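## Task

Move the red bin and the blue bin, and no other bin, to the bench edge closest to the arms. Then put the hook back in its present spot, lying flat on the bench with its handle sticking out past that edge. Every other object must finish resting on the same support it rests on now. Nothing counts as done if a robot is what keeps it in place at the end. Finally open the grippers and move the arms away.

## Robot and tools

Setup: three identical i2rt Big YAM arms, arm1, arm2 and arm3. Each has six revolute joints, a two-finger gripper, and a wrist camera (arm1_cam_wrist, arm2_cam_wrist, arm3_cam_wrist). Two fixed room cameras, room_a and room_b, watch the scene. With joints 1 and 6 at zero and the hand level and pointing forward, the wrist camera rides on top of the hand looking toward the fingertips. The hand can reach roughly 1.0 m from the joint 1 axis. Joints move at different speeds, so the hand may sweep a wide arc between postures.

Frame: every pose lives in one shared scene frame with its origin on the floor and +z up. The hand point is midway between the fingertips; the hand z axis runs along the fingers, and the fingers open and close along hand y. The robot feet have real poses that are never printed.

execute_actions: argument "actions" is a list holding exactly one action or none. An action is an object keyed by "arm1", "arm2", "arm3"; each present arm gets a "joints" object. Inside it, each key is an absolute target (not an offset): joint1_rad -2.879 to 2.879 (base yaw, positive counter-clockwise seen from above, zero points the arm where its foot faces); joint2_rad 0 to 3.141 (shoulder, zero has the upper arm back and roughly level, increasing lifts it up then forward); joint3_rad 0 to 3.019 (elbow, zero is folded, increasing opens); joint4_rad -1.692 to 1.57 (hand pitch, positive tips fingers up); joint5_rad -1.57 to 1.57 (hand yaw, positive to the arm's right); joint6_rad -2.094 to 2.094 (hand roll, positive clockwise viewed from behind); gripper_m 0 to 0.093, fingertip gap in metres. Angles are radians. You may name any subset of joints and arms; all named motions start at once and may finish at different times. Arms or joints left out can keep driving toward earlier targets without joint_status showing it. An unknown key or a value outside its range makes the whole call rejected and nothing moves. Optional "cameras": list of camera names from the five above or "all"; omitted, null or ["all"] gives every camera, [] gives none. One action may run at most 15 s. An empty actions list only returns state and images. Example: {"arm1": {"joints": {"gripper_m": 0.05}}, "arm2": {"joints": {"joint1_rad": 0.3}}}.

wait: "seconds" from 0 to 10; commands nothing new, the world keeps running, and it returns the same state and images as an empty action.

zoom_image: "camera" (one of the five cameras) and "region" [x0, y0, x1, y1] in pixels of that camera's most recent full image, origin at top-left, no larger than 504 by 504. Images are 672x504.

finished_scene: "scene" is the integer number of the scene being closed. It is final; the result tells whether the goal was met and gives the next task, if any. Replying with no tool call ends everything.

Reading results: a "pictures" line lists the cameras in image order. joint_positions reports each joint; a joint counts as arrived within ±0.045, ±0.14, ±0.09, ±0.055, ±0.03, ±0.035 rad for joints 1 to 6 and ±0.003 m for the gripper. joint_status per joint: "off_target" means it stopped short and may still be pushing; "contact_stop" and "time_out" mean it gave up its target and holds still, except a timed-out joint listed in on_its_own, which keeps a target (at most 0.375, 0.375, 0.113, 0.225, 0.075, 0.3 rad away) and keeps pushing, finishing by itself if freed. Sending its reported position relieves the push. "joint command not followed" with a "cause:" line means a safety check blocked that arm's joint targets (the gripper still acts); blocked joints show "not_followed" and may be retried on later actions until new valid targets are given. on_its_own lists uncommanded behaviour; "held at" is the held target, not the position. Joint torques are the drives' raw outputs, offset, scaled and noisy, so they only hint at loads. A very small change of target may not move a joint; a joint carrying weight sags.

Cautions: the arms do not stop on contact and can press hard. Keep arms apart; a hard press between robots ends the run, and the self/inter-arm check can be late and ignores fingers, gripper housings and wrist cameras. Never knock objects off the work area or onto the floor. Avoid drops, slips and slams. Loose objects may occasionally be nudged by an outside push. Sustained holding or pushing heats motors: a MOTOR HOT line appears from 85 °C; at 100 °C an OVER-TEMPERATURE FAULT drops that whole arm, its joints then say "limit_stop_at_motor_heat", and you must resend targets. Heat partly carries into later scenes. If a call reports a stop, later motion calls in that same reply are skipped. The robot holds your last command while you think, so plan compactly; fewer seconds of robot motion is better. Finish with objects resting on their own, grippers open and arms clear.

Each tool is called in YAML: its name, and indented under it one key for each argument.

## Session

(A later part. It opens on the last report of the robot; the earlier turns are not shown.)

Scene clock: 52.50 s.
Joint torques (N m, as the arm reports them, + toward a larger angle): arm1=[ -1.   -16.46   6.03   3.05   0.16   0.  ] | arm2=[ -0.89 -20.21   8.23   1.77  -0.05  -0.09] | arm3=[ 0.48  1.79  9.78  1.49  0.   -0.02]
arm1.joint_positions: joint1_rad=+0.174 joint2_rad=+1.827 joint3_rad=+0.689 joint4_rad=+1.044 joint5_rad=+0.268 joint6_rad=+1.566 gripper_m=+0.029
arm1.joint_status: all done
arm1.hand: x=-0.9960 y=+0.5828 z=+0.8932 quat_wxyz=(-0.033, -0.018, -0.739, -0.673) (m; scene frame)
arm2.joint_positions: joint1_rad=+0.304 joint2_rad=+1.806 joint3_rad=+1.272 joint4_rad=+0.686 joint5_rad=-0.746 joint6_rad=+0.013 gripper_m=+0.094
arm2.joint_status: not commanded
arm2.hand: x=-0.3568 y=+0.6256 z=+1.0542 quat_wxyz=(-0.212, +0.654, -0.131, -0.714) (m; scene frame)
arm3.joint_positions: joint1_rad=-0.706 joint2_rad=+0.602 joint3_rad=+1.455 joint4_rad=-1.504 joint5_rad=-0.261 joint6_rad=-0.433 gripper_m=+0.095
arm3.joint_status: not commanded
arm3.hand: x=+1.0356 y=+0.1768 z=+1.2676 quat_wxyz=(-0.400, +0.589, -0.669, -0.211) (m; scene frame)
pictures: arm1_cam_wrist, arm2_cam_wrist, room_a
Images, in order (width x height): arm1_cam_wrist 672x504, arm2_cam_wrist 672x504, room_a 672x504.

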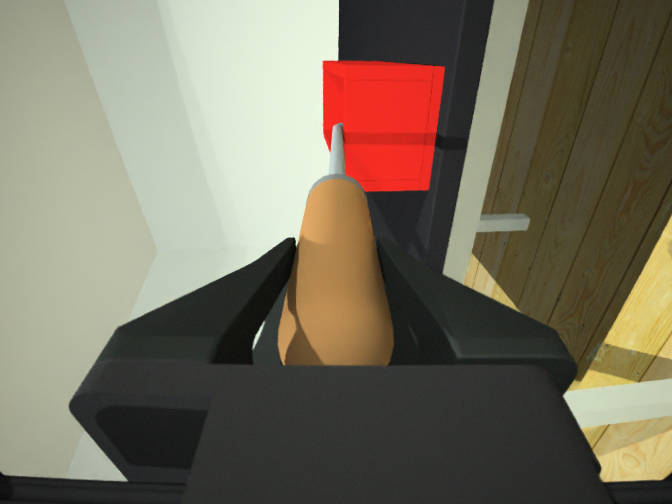

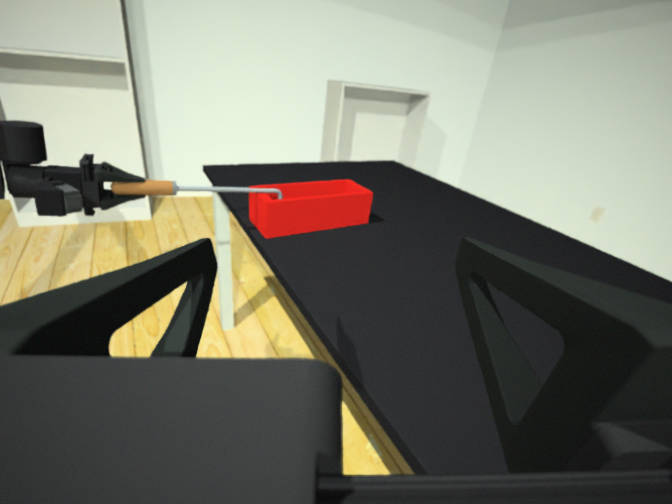

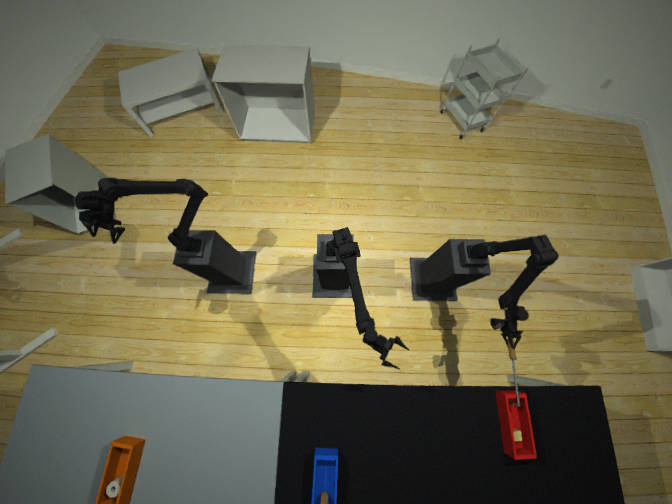

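execute_actions:
  actions:
    - {"arm1":{"joints":{"joint2_rad":1.76,"joint3_rad":0.645,"joint4_rad":1.115}},"arm2":{"joints":{"joint1_rad":-0.15,"joint5_rad":-1.25}}}
  cameras: []

execute_actions:
  actions:
    - {"arm1":{"joints":{"joint3_rad":1.25}}}
  cameras: []

execute_actions:
  actions:
    - {"arm1":{"joints":{"joint1_rad":-0.675,"joint5_rad":-0.66,"joint2_rad":2.1,"joint3_rad":1.95,"joint4_rad":0.63}}}
  cameras: []

execute_actions:
  actions:
    - {"arm1":{"joints":{"joint2_rad":2.42}}}
  cameras: []

execute_actions:
  actions:
    - {"arm1":{"joints":{"joint6_rad":0}}}
  cameras: []

execute_actions:
  actions:
    - {"arm1":{"joints":{"joint2_rad":2.59,"joint4_rad":0.72}}}
  cameras: ["arm2_cam_wrist","arm1_cam_wrist"]

Scene clock: 60.50 s.
Joint torques (N m, as the arm reports them, + toward a larger angle): arm1=[ -1.05 -16.02   5.57   3.06   0.16   0.  ] | arm2=[ -0.07 -19.99   7.95   1.59   0.    -0.07] | arm3=[ 0.97  1.2   9.79  1.69 -0.04 -0.05]
arm1.joint_positions: joint1_rad=+0.174 joint2_rad=+1.801 joint3_rad=+0.633 joint4_rad=+1.074 joint5_rad=+0.268 joint6_rad=+1.566 gripper_m=+0.029
arm1.joint_status: all done
arm1.hand: x=-0.9922 y=+0.5634 z=+0.8924 quat_wxyz=(-0.033, -0.018, -0.739, -0.672) (m; scene frame)
arm2.joint_positions: joint1_rad=-0.148 joint2_rad=+1.806 joint3_rad=+1.272 joint4_rad=+0.687 joint5_rad=-1.246 joint6_rad=+0.012 gripper_m=+0.094
arm2.joint_status: all done
arm2.hand: x=-0.1034 y=+0.6463 z=+1.0439 quat_wxyz=(-0.205, +0.682, -0.106, -0.694) (m; scene frame)
arm3.joint_positions: joint1_rad=-0.706 joint2_rad=+0.602 joint3_rad=+1.455 joint4_rad=-1.504 joint5_rad=-0.261 joint6_rad=-0.433 gripper_m=+0.095
arm3.joint_status: not commanded
arm3.hand: x=+1.0356 y=+0.1768 z=+1.2676 quat_wxyz=(-0.400, +0.589, -0.669, -0.211) (m; scene frame)
pictures: none
No camera images: the call's "cameras" was empty. Leave "cameras" out to get every camera's image.

Scene clock: 61.87 s.
Joint torques (N m, as the arm reports them, + toward a larger angle): arm1=[ -0.93 -20.05  12.81   2.74  -0.13   0.01] | arm2=[ -0.8  -19.84   8.05   1.55   0.04  -0.04] | arm3=[ 0.85  1.59  9.94  1.65  0.   -0.01]
arm1.joint_positions: joint1_rad=+0.174 joint2_rad=+1.797 joint3_rad=+1.186 joint4_rad=+1.075 joint5_rad=+0.271 joint6_rad=+1.566 gripper_m=+0.029
arm1.joint_status: all done
arm1.hand: x=-1.0167 y=+0.6991 z=+1.1551 quat_wxyz=(+0.011, -0.065, -0.530, -0.845) (m; scene frame)
arm2.joint_positions: joint1_rad=-0.148 joint2_rad=+1.806 joint3_rad=+1.272 joint4_rad=+0.687 joint5_rad=-1.246 joint6_rad=+0.012 gripper_m=+0.094
arm2.joint_status: not commanded
arm2.hand: x=-0.1034 y=+0.6463 z=+1.0439 quat_wxyz=(-0.205, +0.682, -0.106, -0.694) (m; scene frame)
arm3.joint_positions: joint1_rad=-0.706 joint2_rad=+0.602 joint3_rad=+1.455 joint4_rad=-1.504 joint5_rad=-0.261 joint6_rad=-0.433 gripper_m=+0.095
arm3.joint_status: not commanded
arm3.hand: x=+1.0356 y=+0.1768 z=+1.2676 quat_wxyz=(-0.400, +0.589, -0.669, -0.211) (m; scene frame)
pictures: none
No camera images: the call's "cameras" was empty. Leave "cameras" out to get every camera's image.

Scene clock: 64.37 s.
Joint torques (N m, as the arm reports them, + toward a larger angle): arm1=[ -1.08 -27.12  15.25   2.9    0.34   0.  ] | arm2=[ -0.65 -19.9    7.95   1.52  -0.02  -0.08] | arm3=[ 0.41  1.31  9.91  1.71 -0.01 -0.03]
arm1.joint_positions: joint1_rad=-0.682 joint2_rad=+2.148 joint3_rad=+1.872 joint4_rad=+0.588 joint5_rad=-0.664 joint6_rad=+1.566 gripper_m=+0.029
arm1.joint_status: all done
arm1.hand: x=-0.4866 y=+0.7405 z=+1.1502 quat_wxyz=(-0.067, +0.068, -0.613, -0.785) (m; scene frame)
arm2.joint_positions: joint1_rad=-0.148 joint2_rad=+1.806 joint3_rad=+1.272 joint4_rad=+0.687 joint5_rad=-1.246 joint6_rad=+0.012 gripper_m=+0.094
arm2.joint_status: not commanded
arm2.hand: x=-0.1034 y=+0.6463 z=+1.0439 quat_wxyz=(-0.205, +0.682, -0.106, -0.694) (m; scene frame)
arm3.joint_positions: joint1_rad=-0.706 joint2_rad=+0.602 joint3_rad=+1.455 joint4_rad=-1.504 joint5_rad=-0.261 joint6_rad=-0.433 gripper_m=+0.095
arm3.joint_status: not commanded
arm3.hand: x=+1.0356 y=+0.1768 z=+1.2676 quat_wxyz=(-0.400, +0.589, -0.669, -0.211) (m; scene frame)
pictures: none
No camera images: the call's "cameras" was empty. Leave "cameras" out to get every camera's image.

Scene clock: 65.90 s.
Joint torques (N m, as the arm reports them, + toward a larger angle): arm1=[ -1.06 -30.23  12.35   2.44   0.05  -0.17] | arm2=[ -0.85 -19.98   7.86   1.51   0.01  -0.06] | arm3=[ 0.56  1.86  9.79  1.66  0.   -0.01]
arm1.joint_positions: joint1_rad=-0.680 joint2_rad=+2.483 joint3_rad=+1.898 joint4_rad=+0.607 joint5_rad=-0.660 joint6_rad=+1.579 gripper_m=+0.029
arm1.joint_status: all done
arm1.hand: x=-0.4655 y=+0.7710 z=+0.8806 quat_wxyz=(+0.001, +0.000, -0.702, -0.712) (m; scene frame)
arm2.joint_positions: joint1_rad=-0.148 joint2_rad=+1.806 joint3_rad=+1.272 joint4_rad=+0.687 joint5_rad=-1.246 joint6_rad=+0.012 gripper_m=+0.094
arm2.joint_status: not commanded
arm2.hand: x=-0.1034 y=+0.6463 z=+1.0439 quat_wxyz=(-0.205, +0.682, -0.106, -0.694) (m; scene frame)
arm3.joint_positions: joint1_rad=-0.706 joint2_rad=+0.602 joint3_rad=+1.455 joint4_rad=-1.504 joint5_rad=-0.261 joint6_rad=-0.433 gripper_m=+0.095
arm3.joint_status: not commanded
arm3.hand: x=+1.0356 y=+0.1768 z=+1.2676 quat_wxyz=(-0.400, +0.589, -0.669, -0.211) (m; scene frame)
pictures: none
No camera images: the call's "cameras" was empty. Leave "cameras" out to get every camera's image.

Scene clock: 68.07 s.
Joint torques (N m, as the arm reports them, + toward a larger angle): arm1=[ -1.06 -30.2   12.26   2.36   0.05  -0.27] | arm2=[ -0.77 -20.22   7.9    1.57  -0.01  -0.06] | arm3=[ 1.15  1.25  9.86  1.66  0.   -0.04]
arm1.joint_positions: joint1_rad=-0.680 joint2_rad=+2.483 joint3_rad=+1.898 joint4_rad=+0.607 joint5_rad=-0.660 joint6_rad=+0.017 gripper_m=+0.029
arm1.joint_status: all done
arm1.hand: x=-0.4655 y=+0.7710 z=+0.8806 quat_wxyz=(-0.501, +0.494, -0.499, -0.506) (m; scene frame)
arm2.joint_positions: joint1_rad=-0.148 joint2_rad=+1.806 joint3_rad=+1.272 joint4_rad=+0.687 joint5_rad=-1.246 joint6_rad=+0.012 gripper_m=+0.094
arm2.joint_status: not commanded
arm2.hand: x=-0.1034 y=+0.6463 z=+1.0439 quat_wxyz=(-0.205, +0.682, -0.106, -0.694) (m; scene frame)
arm3.joint_positions: joint1_rad=-0.706 joint2_rad=+0.602 joint3_rad=+1.455 joint4_rad=-1.504 joint5_rad=-0.261 joint6_rad=-0.433 gripper_m=+0.095
arm3.joint_status: not commanded
arm3.hand: x=+1.0356 y=+0.1768 z=+1.2676 quat_wxyz=(-0.400, +0.589, -0.669, -0.211) (m; scene frame)
pictures: none
No camera images: the call's "cameras" was empty. Leave "cameras" out to get every camera's image.

Scene clock: 69.07 s.
Joint torques (N m, as the arm reports them, + toward a larger angle): arm1=[ -1.04 -26.49  11.45   2.     0.01  -0.13] | arm2=[ -0.59 -20.     8.     1.53   0.01  -0.06] | arm3=[ 0.43  1.71  9.78  1.85 -0.01 -0.02]
arm1.joint_positions: joint1_rad=-0.680 joint2_rad=+2.604 joint3_rad=+1.901 joint4_rad=+0.708 joint5_rad=-0.660 joint6_rad=+0.005 gripper_m=+0.029
arm1.joint_status: all done
arm1.hand: x=-0.4708 y=+0.7645 z=+0.7991 quat_wxyz=(-0.498, +0.498, -0.502, -0.503) (m; scene frame)
arm2.joint_positions: joint1_rad=-0.148 joint2_rad=+1.806 joint3_rad=+1.272 joint4_rad=+0.687 joint5_rad=-1.246 joint6_rad=+0.012 gripper_m=+0.094
arm2.joint_status: not commanded
arm2.hand: x=-0.1034 y=+0.6463 z=+1.0439 quat_wxyz=(-0.205, +0.682, -0.106, -0.694) (m; scene frame)
arm3.joint_positions: joint1_rad=-0.706 joint2_rad=+0.602 joint3_rad=+1.455 joint4_rad=-1.504 joint5_rad=-0.261 joint6_rad=-0.433 gripper_m=+0.095
arm3.joint_status: not commanded
arm3.hand: x=+1.0356 y=+0.1768 z=+1.2676 quat_wxyz=(-0.400, +0.589, -0.669, -0.211) (m; scene frame)
pictures: arm1_cam_wrist, arm2_cam_wrist
Images, in order (width x height): arm1_cam_wrist 672x504, arm2_cam_wrist 672x504.

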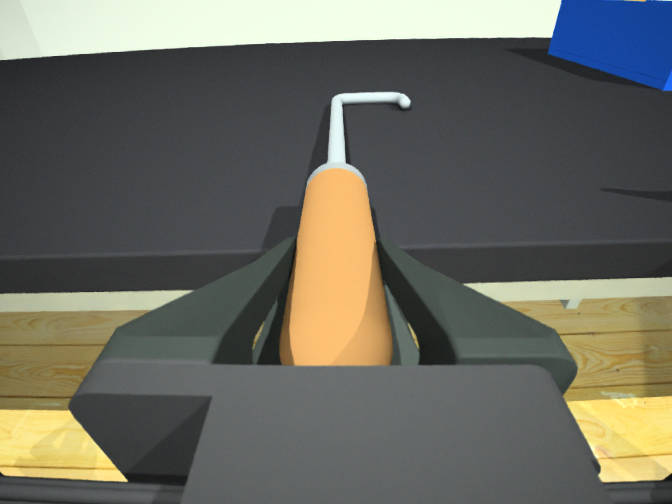

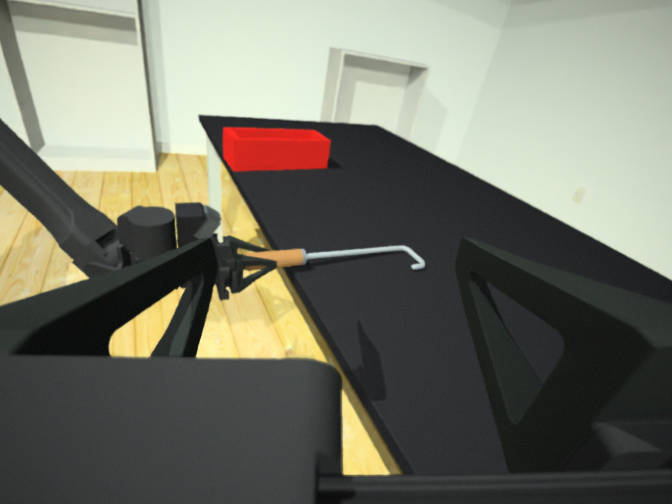

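execute_actions:
  actions:
    - {"arm1":{"joints":{"gripper_m":0.093}}}
  cameras: []

execute_actions:
  actions:
    - {"arm1":{"joints":{"joint1_rad":-0.72,"joint5_rad":-0.705,"joint2_rad":2.525,"joint3_rad":1.75,"joint4_rad":0.785}}}
  cameras: []

execute_actions:
  actions:
    - {"arm1":{"joints":{"joint1_rad":-0.775,"joint5_rad":-0.755,"joint2_rad":2.445,"joint3_rad":1.58,"joint4_rad":0.875}}}
  cameras: ["arm1_cam_wrist"]

execute_actions:
  actions:
    - {"arm1":{"joints":{"joint2_rad":1.7,"joint3_rad":1.2,"joint4_rad":0.7}},"arm2":{"joints":{"joint5_rad":0.728,"joint3_rad":1.59,"joint4_rad":0.83}}}
  cameras: []

execute_actions:
  actions:
    - {"arm1":{"joints":{"joint1_rad":0.2,"joint5_rad":1.3}}}
  cameras: []

execute_actions:
  actions:
    - {"arm2":{"joints":{"joint1_rad":0.70,"joint2_rad":2.1}}}
  cameras: []

execute_actions:
  actions:
    - {"arm2":{"joints":{"joint2_rad":2.39}}}
  cameras: ["arm2_cam_wrist"]

Scene clock: 78.43 s.
Joint torques (N m, as the arm reports them, + toward a larger angle): arm1=[ -1.12 -26.79  11.52   2.02   0.01  -0.13] | arm2=[ -0.68 -20.13   7.96   1.52   0.02  -0.05] | arm3=[ 0.96  2.08  9.98  1.79  0.   -0.01]
arm1.joint_positions: joint1_rad=-0.680 joint2_rad=+2.604 joint3_rad=+1.901 joint4_rad=+0.708 joint5_rad=-0.660 joint6_rad=+0.005 gripper_m=+0.093
arm1.joint_status: all done
arm1.hand: x=-0.4708 y=+0.7645 z=+0.7991 quat_wxyz=(-0.498, +0.498, -0.502, -0.503) (m; scene frame)
arm2.joint_positions: joint1_rad=-0.148 joint2_rad=+1.806 joint3_rad=+1.272 joint4_rad=+0.687 joint5_rad=-1.246 joint6_rad=+0.012 gripper_m=+0.094
arm2.joint_status: not commanded
arm2.hand: x=-0.1034 y=+0.6463 z=+1.0439 quat_wxyz=(-0.205, +0.682, -0.106, -0.694) (m; scene frame)
arm3.joint_positions: joint1_rad=-0.706 joint2_rad=+0.602 joint3_rad=+1.455 joint4_rad=-1.504 joint5_rad=-0.261 joint6_rad=-0.433 gripper_m=+0.095
arm3.joint_status: not commanded
arm3.hand: x=+1.0356 y=+0.1768 z=+1.2676 quat_wxyz=(-0.400, +0.589, -0.669, -0.211) (m; scene frame)
pictures: none
No camera images: the call's "cameras" was empty. Leave "cameras" out to get every camera's image.

Scene clock: 79.37 s.
Joint torques (N m, as the arm reports them, + toward a larger angle): arm1=[ -1.09 -25.43   7.65   2.13  -0.07  -0.14] | arm2=[ -0.59 -19.81   7.83   1.56   0.01  -0.07] | arm3=[0.5  1.62 9.99 1.7  0.   0.03]
arm1.joint_positions: joint1_rad=-0.723 joint2_rad=+2.536 joint3_rad=+1.743 joint4_rad=+0.770 joint5_rad=-0.703 joint6_rad=+0.005 gripper_m=+0.093
arm1.joint_status: all done
arm1.hand: x=-0.4680 y=+0.7190 z=+0.7921 quat_wxyz=(-0.488, +0.499, -0.511, -0.502) (m; scene frame)
arm2.joint_positions: joint1_rad=-0.148 joint2_rad=+1.806 joint3_rad=+1.272 joint4_rad=+0.687 joint5_rad=-1.246 joint6_rad=+0.012 gripper_m=+0.094
arm2.joint_status: not commanded
arm2.hand: x=-0.1034 y=+0.6463 z=+1.0439 quat_wxyz=(-0.205, +0.682, -0.106, -0.694) (m; scene frame)
arm3.joint_positions: joint1_rad=-0.706 joint2_rad=+0.602 joint3_rad=+1.455 joint4_rad=-1.504 joint5_rad=-0.261 joint6_rad=-0.433 gripper_m=+0.095
arm3.joint_status: not commanded
arm3.hand: x=+1.0356 y=+0.1768 z=+1.2676 quat_wxyz=(-0.400, +0.589, -0.669, -0.211) (m; scene frame)
pictures: none
No camera images: the call's "cameras" was empty. Leave "cameras" out to get every camera's image.

Scene clock: 80.27 s.
Joint torques (N m, as the arm reports them, + toward a larger angle): arm1=[ -1.06 -24.74   6.69   2.17  -0.07  -0.14] | arm2=[ -0.51 -19.93   7.86   1.51   0.04  -0.06] | arm3=[ 0.77  1.44  9.96  1.6   0.   -0.04]
arm1.joint_positions: joint1_rad=-0.782 joint2_rad=+2.466 joint3_rad=+1.578 joint4_rad=+0.858 joint5_rad=-0.753 joint6_rad=+0.005 gripper_m=+0.093
arm1.joint_status: all done
arm1.hand: x=-0.4620 y=+0.6624 z=+0.7906 quat_wxyz=(-0.487, +0.496, -0.516, -0.500) (m; scene frame)
arm2.joint_positions: joint1_rad=-0.148 joint2_rad=+1.806 joint3_rad=+1.272 joint4_rad=+0.687 joint5_rad=-1.246 joint6_rad=+0.012 gripper_m=+0.094
arm2.joint_status: not commanded
arm2.hand: x=-0.1034 y=+0.6463 z=+1.0439 quat_wxyz=(-0.205, +0.682, -0.106, -0.694) (m; scene frame)
arm3.joint_positions: joint1_rad=-0.706 joint2_rad=+0.602 joint3_rad=+1.455 joint4_rad=-1.504 joint5_rad=-0.261 joint6_rad=-0.433 gripper_m=+0.095
arm3.joint_status: not commanded
arm3.hand: x=+1.0356 y=+0.1768 z=+1.2676 quat_wxyz=(-0.400, +0.589, -0.669, -0.211) (m; scene frame)
pictures: arm1_cam_wrist
Images, in order (width x height): arm1_cam_wrist 672x504.

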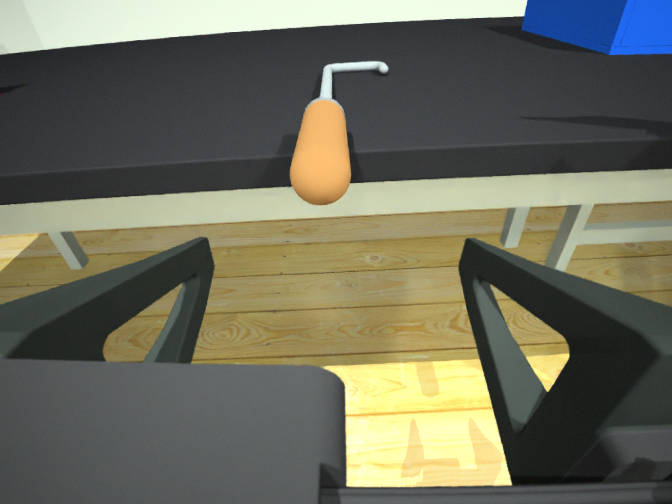

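Scene clock: 82.20 s.
Joint torques (N m, as the arm reports them, + toward a larger angle): arm1=[ -1.03 -15.96   9.03   1.52   0.07  -0.12] | arm2=[ -0.68 -18.91  12.01   1.18  -0.01  -0.1 ] | arm3=[ 1.    1.98  9.88  1.7  -0.04 -0.03]
arm1.joint_positions: joint1_rad=-0.782 joint2_rad=+1.693 joint3_rad=+1.194 joint4_rad=+0.699 joint5_rad=-0.753 joint6_rad=+0.005 gripper_m=+0.093
arm1.joint_status: all done
arm1.hand: x=-0.5521 y=+0.5665 z=+1.1348 quat_wxyz=(-0.566, +0.492, -0.433, -0.500) (m; scene frame)
arm2.joint_positions: joint1_rad=-0.148 joint2_rad=+1.786 joint3_rad=+1.545 joint4_rad=+0.823 joint5_rad=+0.724 joint6_rad=+0.010 gripper_m=+0.095
arm2.joint_status: all done
arm2.hand: x=+0.1803 y=+0.6901 z=+1.2427 quat_wxyz=(-0.726, +0.059, -0.538, -0.424) (m; scene frame)
arm3.joint_positions: joint1_rad=-0.706 joint2_rad=+0.602 joint3_rad=+1.455 joint4_rad=-1.504 joint5_rad=-0.261 joint6_rad=-0.433 gripper_m=+0.095
arm3.joint_status: not commanded
arm3.hand: x=+1.0356 y=+0.1768 z=+1.2676 quat_wxyz=(-0.400, +0.589, -0.669, -0.211) (m; scene frame)
pictures: none
No camera images: the call's "cameras" was empty. Leave "cameras" out to get every camera's image.

Scene clock: 84.17 s.
Joint torques (N m, as the arm reports them, + toward a larger angle): arm1=[ -1.91 -15.51   8.82   1.28   0.02  -0.15] | arm2=[ -0.5  -19.08  12.07   1.22  -0.03  -0.1 ] | arm3=[ 1.13  1.92  9.77  1.71 -0.03  0.  ]
arm1.joint_positions: joint1_rad=+0.207 joint2_rad=+1.693 joint3_rad=+1.194 joint4_rad=+0.699 joint5_rad=+1.297 joint6_rad=+0.005 gripper_m=+0.093
arm1.joint_status: all done
arm1.hand: x=-0.8984 y=+0.6143 z=+1.1211 quat_wxyz=(-0.680, +0.102, -0.683, -0.246) (m; scene frame)
arm2.joint_positions: joint1_rad=-0.148 joint2_rad=+1.786 joint3_rad=+1.545 joint4_rad=+0.823 joint5_rad=+0.724 joint6_rad=+0.010 gripper_m=+0.095
arm2.joint_status: not commanded
arm2.hand: x=+0.1803 y=+0.6901 z=+1.2427 quat_wxyz=(-0.726, +0.059, -0.538, -0.424) (m; scene frame)
arm3.joint_positions: joint1_rad=-0.706 joint2_rad=+0.602 joint3_rad=+1.455 joint4_rad=-1.504 joint5_rad=-0.261 joint6_rad=-0.433 gripper_m=+0.095
arm3.joint_status: not commanded
arm3.hand: x=+1.0356 y=+0.1768 z=+1.2676 quat_wxyz=(-0.400, +0.589, -0.669, -0.211) (m; scene frame)
pictures: none
No camera images: the call's "cameras" was empty. Leave "cameras" out to get every camera's image.

Scene clock: 86.17 s.
Joint torques (N m, as the arm reports them, + toward a larger angle): arm1=[ -1.94 -15.48   8.82   1.27   0.02  -0.15] | arm2=[  0.03 -23.49  10.4    1.6   -0.03  -0.09] | arm3=[ 1.13  1.77  9.89  1.58  0.02 -0.02]
arm1.joint_positions: joint1_rad=+0.207 joint2_rad=+1.693 joint3_rad=+1.194 joint4_rad=+0.699 joint5_rad=+1.297 joint6_rad=+0.005 gripper_m=+0.093
arm1.joint_status: not commanded
arm1.hand: x=-0.8984 y=+0.6143 z=+1.1211 quat_wxyz=(-0.680, +0.102, -0.683, -0.246) (m; scene frame)
arm2.joint_positions: joint1_rad=+0.691 joint2_rad=+2.093 joint3_rad=+1.560 joint4_rad=+0.820 joint5_rad=+0.726 joint6_rad=+0.010 gripper_m=+0.095
arm2.joint_status: all done
arm2.hand: x=-0.4539 y=+0.6709 z=+1.0235 quat_wxyz=(-0.500, +0.390, -0.492, -0.597) (m; scene frame)
arm3.joint_positions: joint1_rad=-0.706 joint2_rad=+0.602 joint3_rad=+1.455 joint4_rad=-1.504 joint5_rad=-0.261 joint6_rad=-0.433 gripper_m=+0.095
arm3.joint_status: not commanded
arm3.hand: x=+1.0356 y=+0.1768 z=+1.2676 quat_wxyz=(-0.400, +0.589, -0.669, -0.211) (m; scene frame)
pictures: none
No camera images: the call's "cameras" was empty. Leave "cameras" out to get every camera's image.

Scene clock: 87.57 s.
Joint torques (N m, as the arm reports them, + toward a larger angle): arm1=[ -1.93 -15.49   8.81   1.27   0.02  -0.15] | arm2=[  0.31 -25.38   8.76   1.75   0.12  -0.06] | arm3=[1.04 1.85 9.81 1.65 0.   0.  ]
arm1.joint_positions: joint1_rad=+0.207 joint2_rad=+1.693 joint3_rad=+1.194 joint4_rad=+0.699 joint5_rad=+1.297 joint6_rad=+0.005 gripper_m=+0.093
arm1.joint_status: not commanded
arm1.hand: x=-0.8984 y=+0.6143 z=+1.1211 quat_wxyz=(-0.680, +0.102, -0.683, -0.246) (m; scene frame)
arm2.joint_positions: joint1_rad=+0.691 joint2_rad=+2.386 joint3_rad=+1.564 joint4_rad=+0.824 joint5_rad=+0.726 joint6_rad=+0.010 gripper_m=+0.095
arm2.joint_status: all done
arm2.hand: x=-0.4627 y=+0.6812 z=+0.7964 quat_wxyz=(-0.499, +0.496, -0.504, -0.501) (m; scene frame)
arm3.joint_positions: joint1_rad=-0.706 joint2_rad=+0.602 joint3_rad=+1.455 joint4_rad=-1.504 joint5_rad=-0.261 joint6_rad=-0.433 gripper_m=+0.095
arm3.joint_status: not commanded
arm3.hand: x=+1.0356 y=+0.1768 z=+1.2676 quat_wxyz=(-0.400, +0.589, -0.669, -0.211) (m; scene frame)
pictures: arm2_cam_wrist
Images, in order (width x height): arm2_cam_wrist 672x504.

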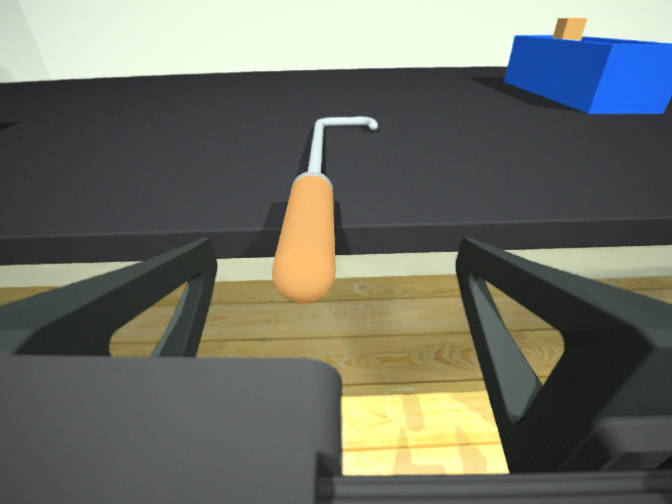

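execute_actions:
  actions:
    - {"arm2":{"joints":{"joint1_rad":0.68,"joint2_rad":2.47,"joint3_rad":1.70,"joint4_rad":0.78,"joint5_rad":0.705}}}

Scene clock: 102.47 s.
Joint torques (N m, as the arm reports them, + toward a larger angle): arm1=[ -1.95 -15.49   8.82   1.28   0.02  -0.15] | arm2=[ -1.29 -25.86  11.     1.22  -0.08  -0.05] | arm3=[0.98 1.13 9.76 1.72 0.04 0.01]
arm1.joint_positions: joint1_rad=+0.207 joint2_rad=+1.693 joint3_rad=+1.194 joint4_rad=+0.699 joint5_rad=+1.297 joint6_rad=+0.005 gripper_m=+0.093
arm1.joint_status: not commanded
arm1.hand: x=-0.8984 y=+0.6143 z=+1.1211 quat_wxyz=(-0.680, +0.102, -0.683, -0.246) (m; scene frame)
arm2.joint_positions: joint1_rad=+0.691 joint2_rad=+2.460 joint3_rad=+1.647 joint4_rad=+0.784 joint5_rad=+0.709 joint6_rad=+0.010 gripper_m=+0.095
arm2.joint_status: all done
arm2.hand: x=-0.4767 y=+0.6942 z=+0.7679 quat_wxyz=(-0.494, +0.511, -0.500, -0.495) (m; scene frame)
arm3.joint_positions: joint1_rad=-0.706 joint2_rad=+0.602 joint3_rad=+1.455 joint4_rad=-1.504 joint5_rad=-0.261 joint6_rad=-0.433 gripper_m=+0.095
arm3.joint_status: not commanded
arm3.hand: x=+1.0356 y=+0.1768 z=+1.2676 quat_wxyz=(-0.400, +0.589, -0.669, -0.211) (m; scene frame)
pictures: arm1_cam_wrist, arm2_cam_wrist, arm3_cam_wrist, room_a, room_b
Images, in order (width x height): arm1_cam_wrist 672x504, arm2_cam_wrist 672x504, arm3_cam_wrist 672x504, room_a 672x504, room_b 672x504.

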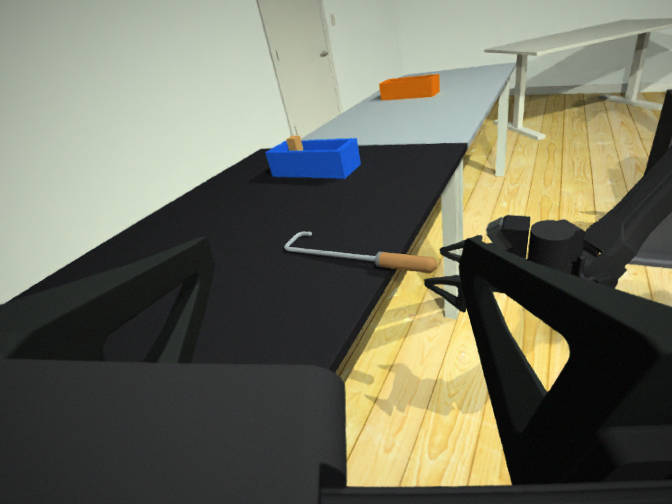

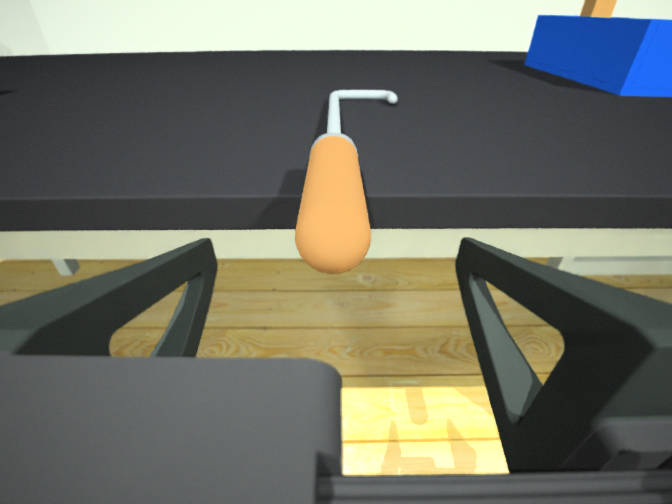

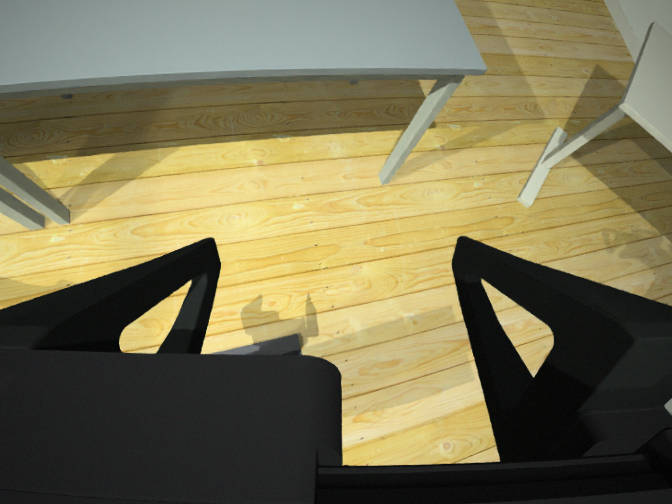

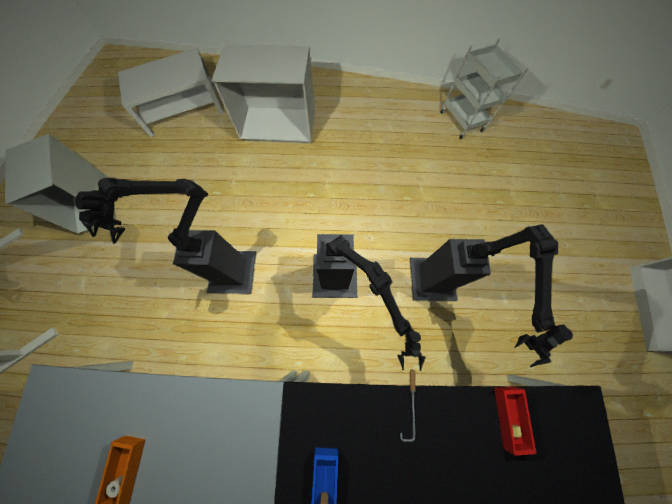

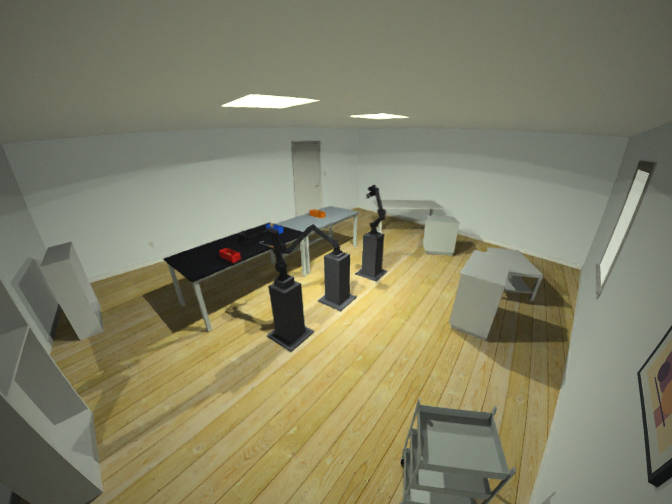

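execute_actions:
  actions:
    - {"arm2":{"joints":{"joint1_rad":0.635,"joint2_rad":2.56,"joint3_rad":1.91,"joint4_rad":0.70,"joint5_rad":0.67}}}
  cameras: ["arm1_cam_wrist","arm2_cam_wrist"]

Scene clock: 105.87 s.
Joint torques (N m, as the arm reports them, + toward a larger angle): arm1=[ -1.93 -15.48   8.82   1.28   0.02  -0.15] | arm2=[  0.03 -28.44  11.2    1.31  -0.13  -0.06] | arm3=[ 1.07  1.68  9.83  1.62 -0.01  0.  ]
arm1.joint_positions: joint1_rad=+0.207 joint2_rad=+1.693 joint3_rad=+1.194 joint4_rad=+0.699 joint5_rad=+1.297 joint6_rad=+0.005 gripper_m=+0.093
arm1.joint_status: not commanded
arm1.hand: x=-0.8984 y=+0.6143 z=+1.1211 quat_wxyz=(-0.680, +0.102, -0.683, -0.246) (m; scene frame)
arm2.joint_positions: joint1_rad=+0.629 joint2_rad=+2.557 joint3_rad=+1.860 joint4_rad=+0.704 joint5_rad=+0.674 joint6_rad=+0.010 gripper_m=+0.095
arm2.joint_status: all done
arm2.hand: x=-0.4676 y=+0.7585 z=+0.7744 quat_wxyz=(-0.502, +0.491, -0.506, -0.501) (m; scene frame)
arm3.joint_positions: joint1_rad=-0.706 joint2_rad=+0.602 joint3_rad=+1.455 joint4_rad=-1.504 joint5_rad=-0.261 joint6_rad=-0.433 gripper_m=+0.095
arm3.joint_status: not commanded
arm3.hand: x=+1.0356 y=+0.1768 z=+1.2676 quat_wxyz=(-0.400, +0.589, -0.669, -0.211) (m; scene frame)
pictures: arm1_cam_wrist, arm2_cam_wrist
Images, in order (width x height): arm1_cam_wrist 672x504, arm2_cam_wrist 672x504.

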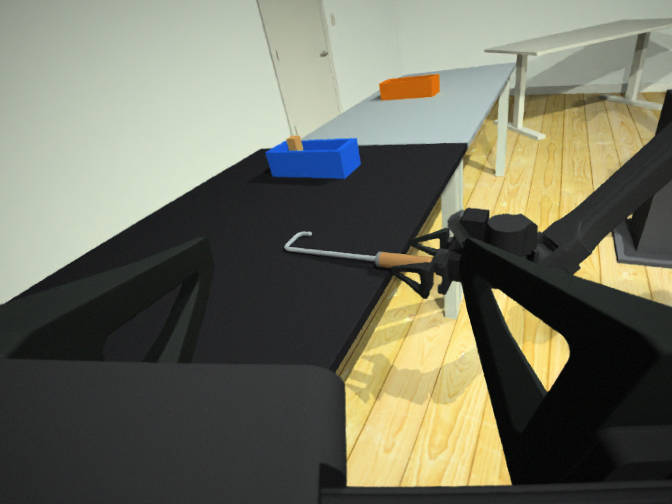

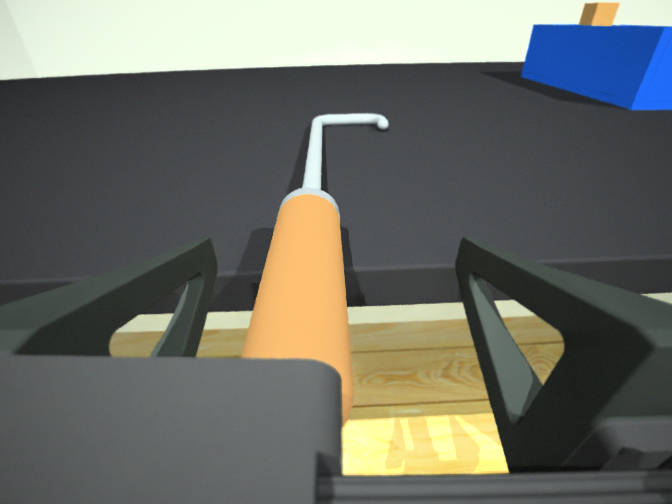

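execute_actions:
  actions:
    - {"arm2":{"joints":{"gripper_m":0,"joint5_rad":0.63}}}
  cameras: ["arm2_cam_wrist"]

execute_actions:
  actions:
    - {"arm2":{"joints":{"joint2_rad":2.39,"joint4_rad":0.62,"joint6_rad":1.58}}}
  cameras: ["arm1_cam_wrist","arm2_cam_wrist"]

execute_actions:
  actions:
    - {"arm2":{"joints":{"joint2_rad":2.1,"joint3_rad":1.65,"joint4_rad":0.75}}}
  cameras: []

execute_actions:
  actions:
    - {"arm2":{"joints":{"joint1_rad":0.0,"joint5_rad":0.1}},"arm1":{"joints":{"joint1_rad":-0.3,"joint5_rad":0.75}}}

Scene clock: 110.97 s.
Joint torques (N m, as the arm reports them, + toward a larger angle): arm1=[ -1.93 -15.49   8.82   1.27   0.02  -0.15] | arm2=[  0.02 -28.2   11.41   1.2   -0.09  -0.06] | arm3=[0.57 1.15 9.99 1.68 0.   0.01]
arm1.joint_positions: joint1_rad=+0.207 joint2_rad=+1.693 joint3_rad=+1.194 joint4_rad=+0.699 joint5_rad=+1.297 joint6_rad=+0.005 gripper_m=+0.093
arm1.joint_status: not commanded
arm1.hand: x=-0.8984 y=+0.6143 z=+1.1211 quat_wxyz=(-0.680, +0.102, -0.683, -0.246) (m; scene frame)
arm2.joint_positions: joint1_rad=+0.629 joint2_rad=+2.557 joint3_rad=+1.860 joint4_rad=+0.704 joint5_rad=+0.633 joint6_rad=+0.009 gripper_m=+0.029
arm2.joint_status: gripper_m off_target (ended at +0.029, target +0.000); the others done
arm2.hand: x=-0.4746 y=+0.7585 z=+0.7744 quat_wxyz=(-0.492, +0.502, -0.495, -0.511) (m; scene frame)
arm3.joint_positions: joint1_rad=-0.706 joint2_rad=+0.602 joint3_rad=+1.455 joint4_rad=-1.504 joint5_rad=-0.261 joint6_rad=-0.433 gripper_m=+0.095
arm3.joint_status: not commanded
arm3.hand: x=+1.0356 y=+0.1768 z=+1.2676 quat_wxyz=(-0.400, +0.589, -0.669, -0.211) (m; scene frame)
pictures: arm2_cam_wrist
Images, in order (width x height): arm2_cam_wrist 672x504.

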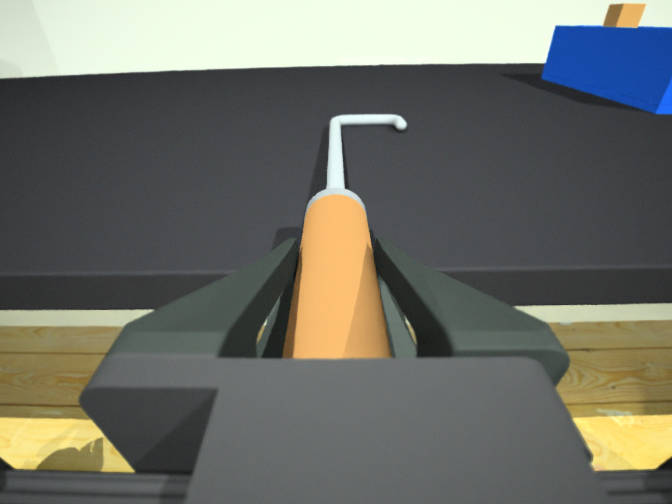

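Scene clock: 113.47 s.
Joint torques (N m, as the arm reports them, + toward a larger angle): arm1=[ -1.95 -15.5    8.82   1.27   0.02  -0.15] | arm2=[ -0.46 -30.27  11.95   2.16  -0.04   0.25] | arm3=[ 0.67  1.22  9.69  1.72  0.01 -0.02]
arm1.joint_positions: joint1_rad=+0.207 joint2_rad=+1.693 joint3_rad=+1.194 joint4_rad=+0.699 joint5_rad=+1.297 joint6_rad=+0.005 gripper_m=+0.093
arm1.joint_status: not commanded
arm1.hand: x=-0.8984 y=+0.6143 z=+1.1211 quat_wxyz=(-0.680, +0.102, -0.683, -0.246) (m; scene frame)
arm2.joint_positions: joint1_rad=+0.630 joint2_rad=+2.416 joint3_rad=+1.860 joint4_rad=+0.597 joint5_rad=+0.632 joint6_rad=+1.545 gripper_m=+0.029
arm2.joint_status: all done
arm2.hand: x=-0.4791 y=+0.7635 z=+0.8734 quat_wxyz=(+0.008, +0.010, -0.695, -0.719) (m; scene frame)
arm3.joint_positions: joint1_rad=-0.706 joint2_rad=+0.602 joint3_rad=+1.455 joint4_rad=-1.504 joint5_rad=-0.261 joint6_rad=-0.433 gripper_m=+0.095
arm3.joint_status: not commanded
arm3.hand: x=+1.0356 y=+0.1768 z=+1.2676 quat_wxyz=(-0.400, +0.589, -0.669, -0.211) (m; scene frame)
pictures: arm1_cam_wrist, arm2_cam_wrist
Images, in order (width x height): arm1_cam_wrist 672x504, arm2_cam_wrist 672x504.

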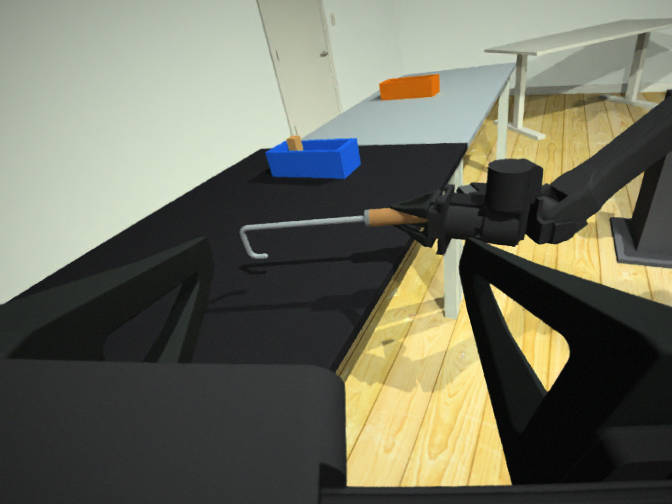

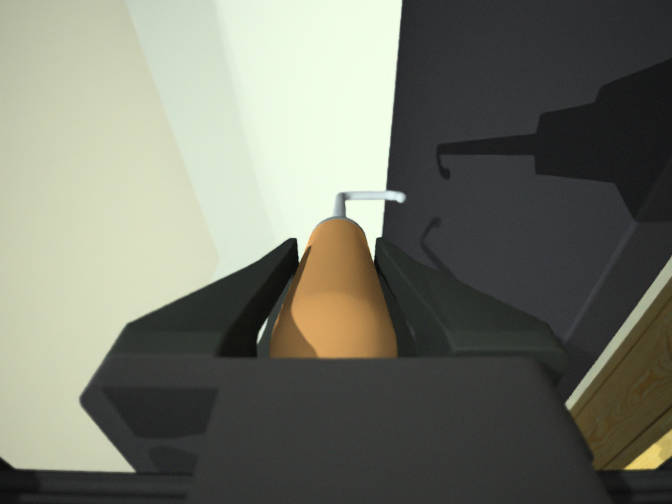

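Scene clock: 115.00 s.
Joint torques (N m, as the arm reports them, + toward a larger angle): arm1=[ -1.94 -15.5    8.83   1.28   0.02  -0.15] | arm2=[ -0.36 -28.03   9.31   2.35  -0.09   0.25] | arm3=[ 0.78  1.48  9.92  1.81 -0.02 -0.05]
arm1.joint_positions: joint1_rad=+0.207 joint2_rad=+1.693 joint3_rad=+1.194 joint4_rad=+0.699 joint5_rad=+1.297 joint6_rad=+0.005 gripper_m=+0.093
arm1.joint_status: not commanded
arm1.hand: x=-0.8984 y=+0.6143 z=+1.1211 quat_wxyz=(-0.680, +0.102, -0.683, -0.246) (m; scene frame)
arm2.joint_positions: joint1_rad=+0.630 joint2_rad=+2.133 joint3_rad=+1.637 joint4_rad=+0.720 joint5_rad=+0.631 joint6_rad=+1.550 gripper_m=+0.029
arm2.joint_status: all done
arm2.hand: x=-0.4411 y=+0.7140 z=+1.0157 quat_wxyz=(+0.048, -0.031, -0.640, -0.766) (m; scene frame)
arm3.joint_positions: joint1_rad=-0.706 joint2_rad=+0.602 joint3_rad=+1.455 joint4_rad=-1.504 joint5_rad=-0.261 joint6_rad=-0.433 gripper_m=+0.095
arm3.joint_status: not commanded
arm3.hand: x=+1.0356 y=+0.1768 z=+1.2676 quat_wxyz=(-0.400, +0.589, -0.669, -0.211) (m; scene frame)
pictures: none
No camera images: the call's "cameras" was empty. Leave "cameras" out to get every camera's image.

Scene clock: 117.40 s.
Joint torques (N m, as the arm reports them, + toward a larger angle): arm1=[ -1.38 -15.83   9.06   1.53  -0.14  -0.15] | arm2=[ -0.31 -28.09   9.5    2.43   0.02   0.2 ] | arm3=[0.51 0.95 9.85 1.8  0.01 0.01]
arm1.joint_positions: joint1_rad=-0.301 joint2_rad=+1.693 joint3_rad=+1.194 joint4_rad=+0.699 joint5_rad=+0.752 joint6_rad=+0.005 gripper_m=+0.093
arm1.joint_status: all done
arm1.hand: x=-0.6293 y=+0.6111 z=+1.1351 quat_wxyz=(-0.712, +0.126, -0.644, -0.249) (m; scene frame)
arm2.joint_positions: joint1_rad=-0.005 joint2_rad=+2.134 joint3_rad=+1.637 joint4_rad=+0.720 joint5_rad=+0.100 joint6_rad=+1.550 gripper_m=+0.029
arm2.joint_status: all done
arm2.hand: x=-0.0197 y=+0.8556 z=+1.0225 quat_wxyz=(-0.031, -0.025, -0.624, -0.780) (m; scene frame)
arm3.joint_positions: joint1_rad=-0.706 joint2_rad=+0.602 joint3_rad=+1.455 joint4_rad=-1.504 joint5_rad=-0.261 joint6_rad=-0.433 gripper_m=+0.095
arm3.joint_status: not commanded
arm3.hand: x=+1.0356 y=+0.1768 z=+1.2676 quat_wxyz=(-0.400, +0.589, -0.669, -0.211) (m; scene frame)
pictures: arm1_cam_wrist, arm2_cam_wrist, arm3_cam_wrist, room_a, room_b
Images, in order (width x height): arm1_cam_wrist 672x504, arm2_cam_wrist 672x504, arm3_cam_wrist 672x504, room_a 672x504, room_b 672x504.

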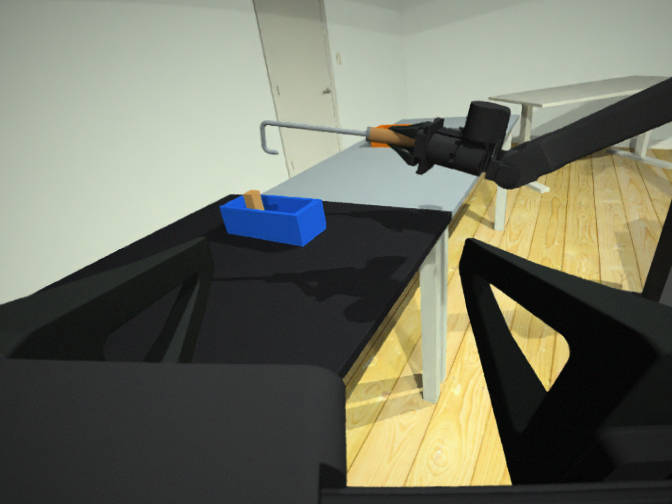

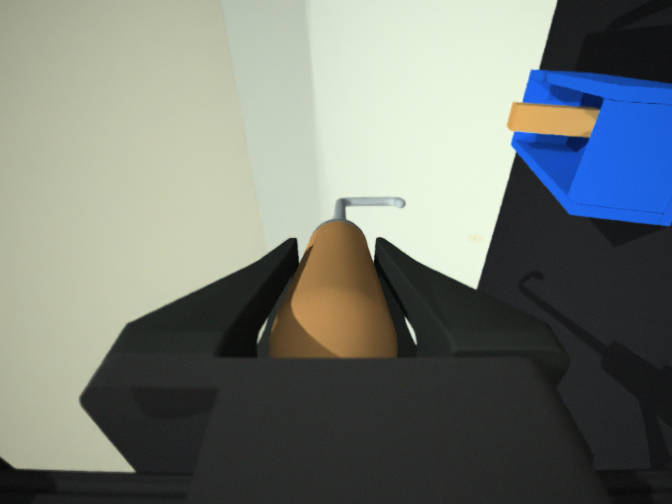

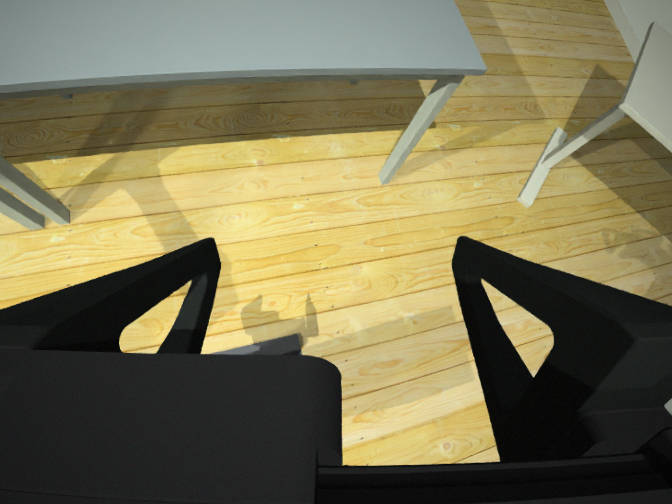

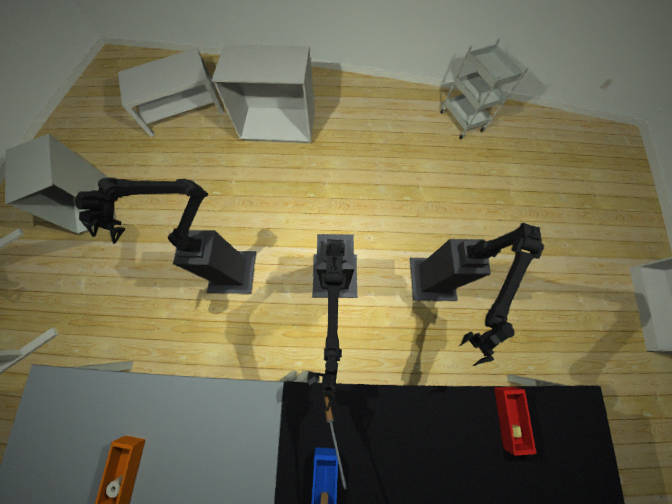

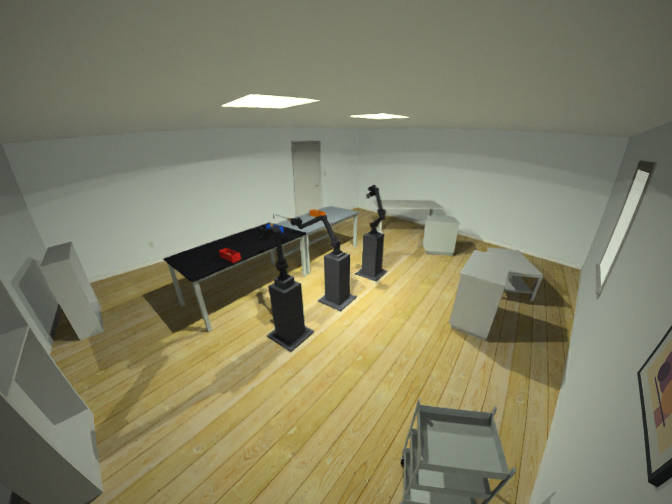

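Droop ~0.27.

execute_actions:
  actions:
    - {"arm2":{"joints":{"joint5_rad":0.3,"joint2_rad":2.36,"joint3_rad":2.03,"joint4_rad":0.66}}}
  cameras: ["arm1_cam_wrist","arm2_cam_wrist","room_a"]

Scene clock: 121.33 s.
Joint torques (N m, as the arm reports them, + toward a larger angle): arm1=[ -1.37 -15.85   9.07   1.53  -0.14  -0.15] | arm2=[ -0.44 -33.33  15.71   2.84  -0.01   0.2 ] | arm3=[ 1.14  1.51  9.93  1.59  0.03 -0.03]
arm1.joint_positions: joint1_rad=-0.301 joint2_rad=+1.693 joint3_rad=+1.194 joint4_rad=+0.699 joint5_rad=+0.752 joint6_rad=+0.005 gripper_m=+0.093
arm1.joint_status: not commanded
arm1.hand: x=-0.6293 y=+0.6111 z=+1.1351 quat_wxyz=(-0.712, +0.126, -0.644, -0.249) (m; scene frame)
arm2.joint_positions: joint1_rad=-0.002 joint2_rad=+2.412 joint3_rad=+1.932 joint4_rad=+0.620 joint5_rad=+0.300 joint6_rad=+1.550 gripper_m=+0.029
arm2.joint_status: joint3_rad time_out (moved +0.295 of +0.393); the others done
arm2.on_its_own: joint3_rad reads +1.932 and still pushes toward +2.030 since a time_out
arm2.hand: x=+0.0100 y=+0.9244 z=+0.9251 quat_wxyz=(-0.096, -0.097, -0.651, -0.747) (m; scene frame)
arm3.joint_positions: joint1_rad=-0.706 joint2_rad=+0.602 joint3_rad=+1.455 joint4_rad=-1.504 joint5_rad=-0.261 joint6_rad=-0.433 gripper_m=+0.095
arm3.joint_status: not commanded
arm3.hand: x=+1.0356 y=+0.1768 z=+1.2676 quat_wxyz=(-0.400, +0.589, -0.669, -0.211) (m; scene frame)
pictures: arm1_cam_wrist, arm2_cam_wrist, room_a
Images, in order (width x height): arm1_cam_wrist 672x504, arm2_cam_wrist 672x504, room_a 672x504.

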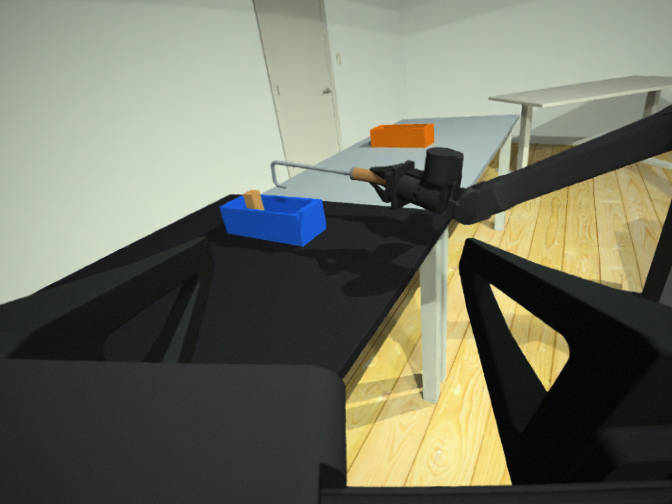

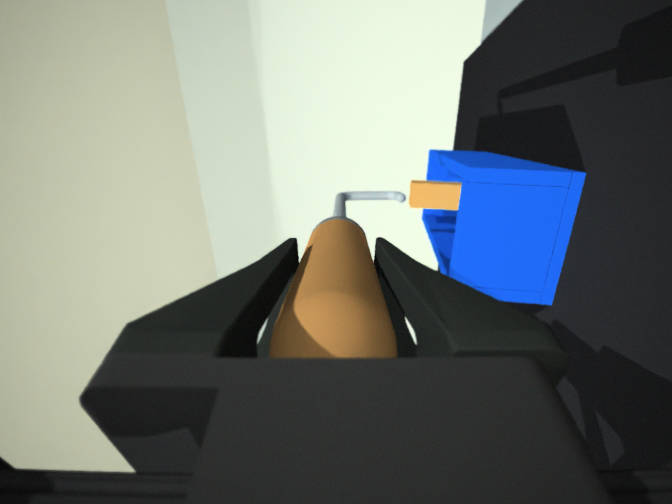

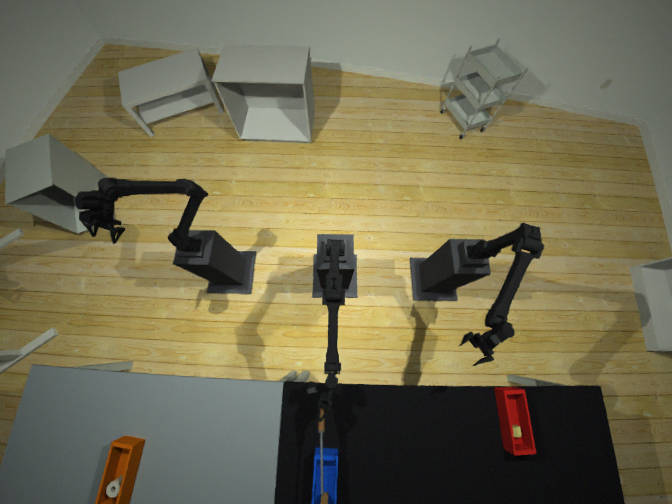

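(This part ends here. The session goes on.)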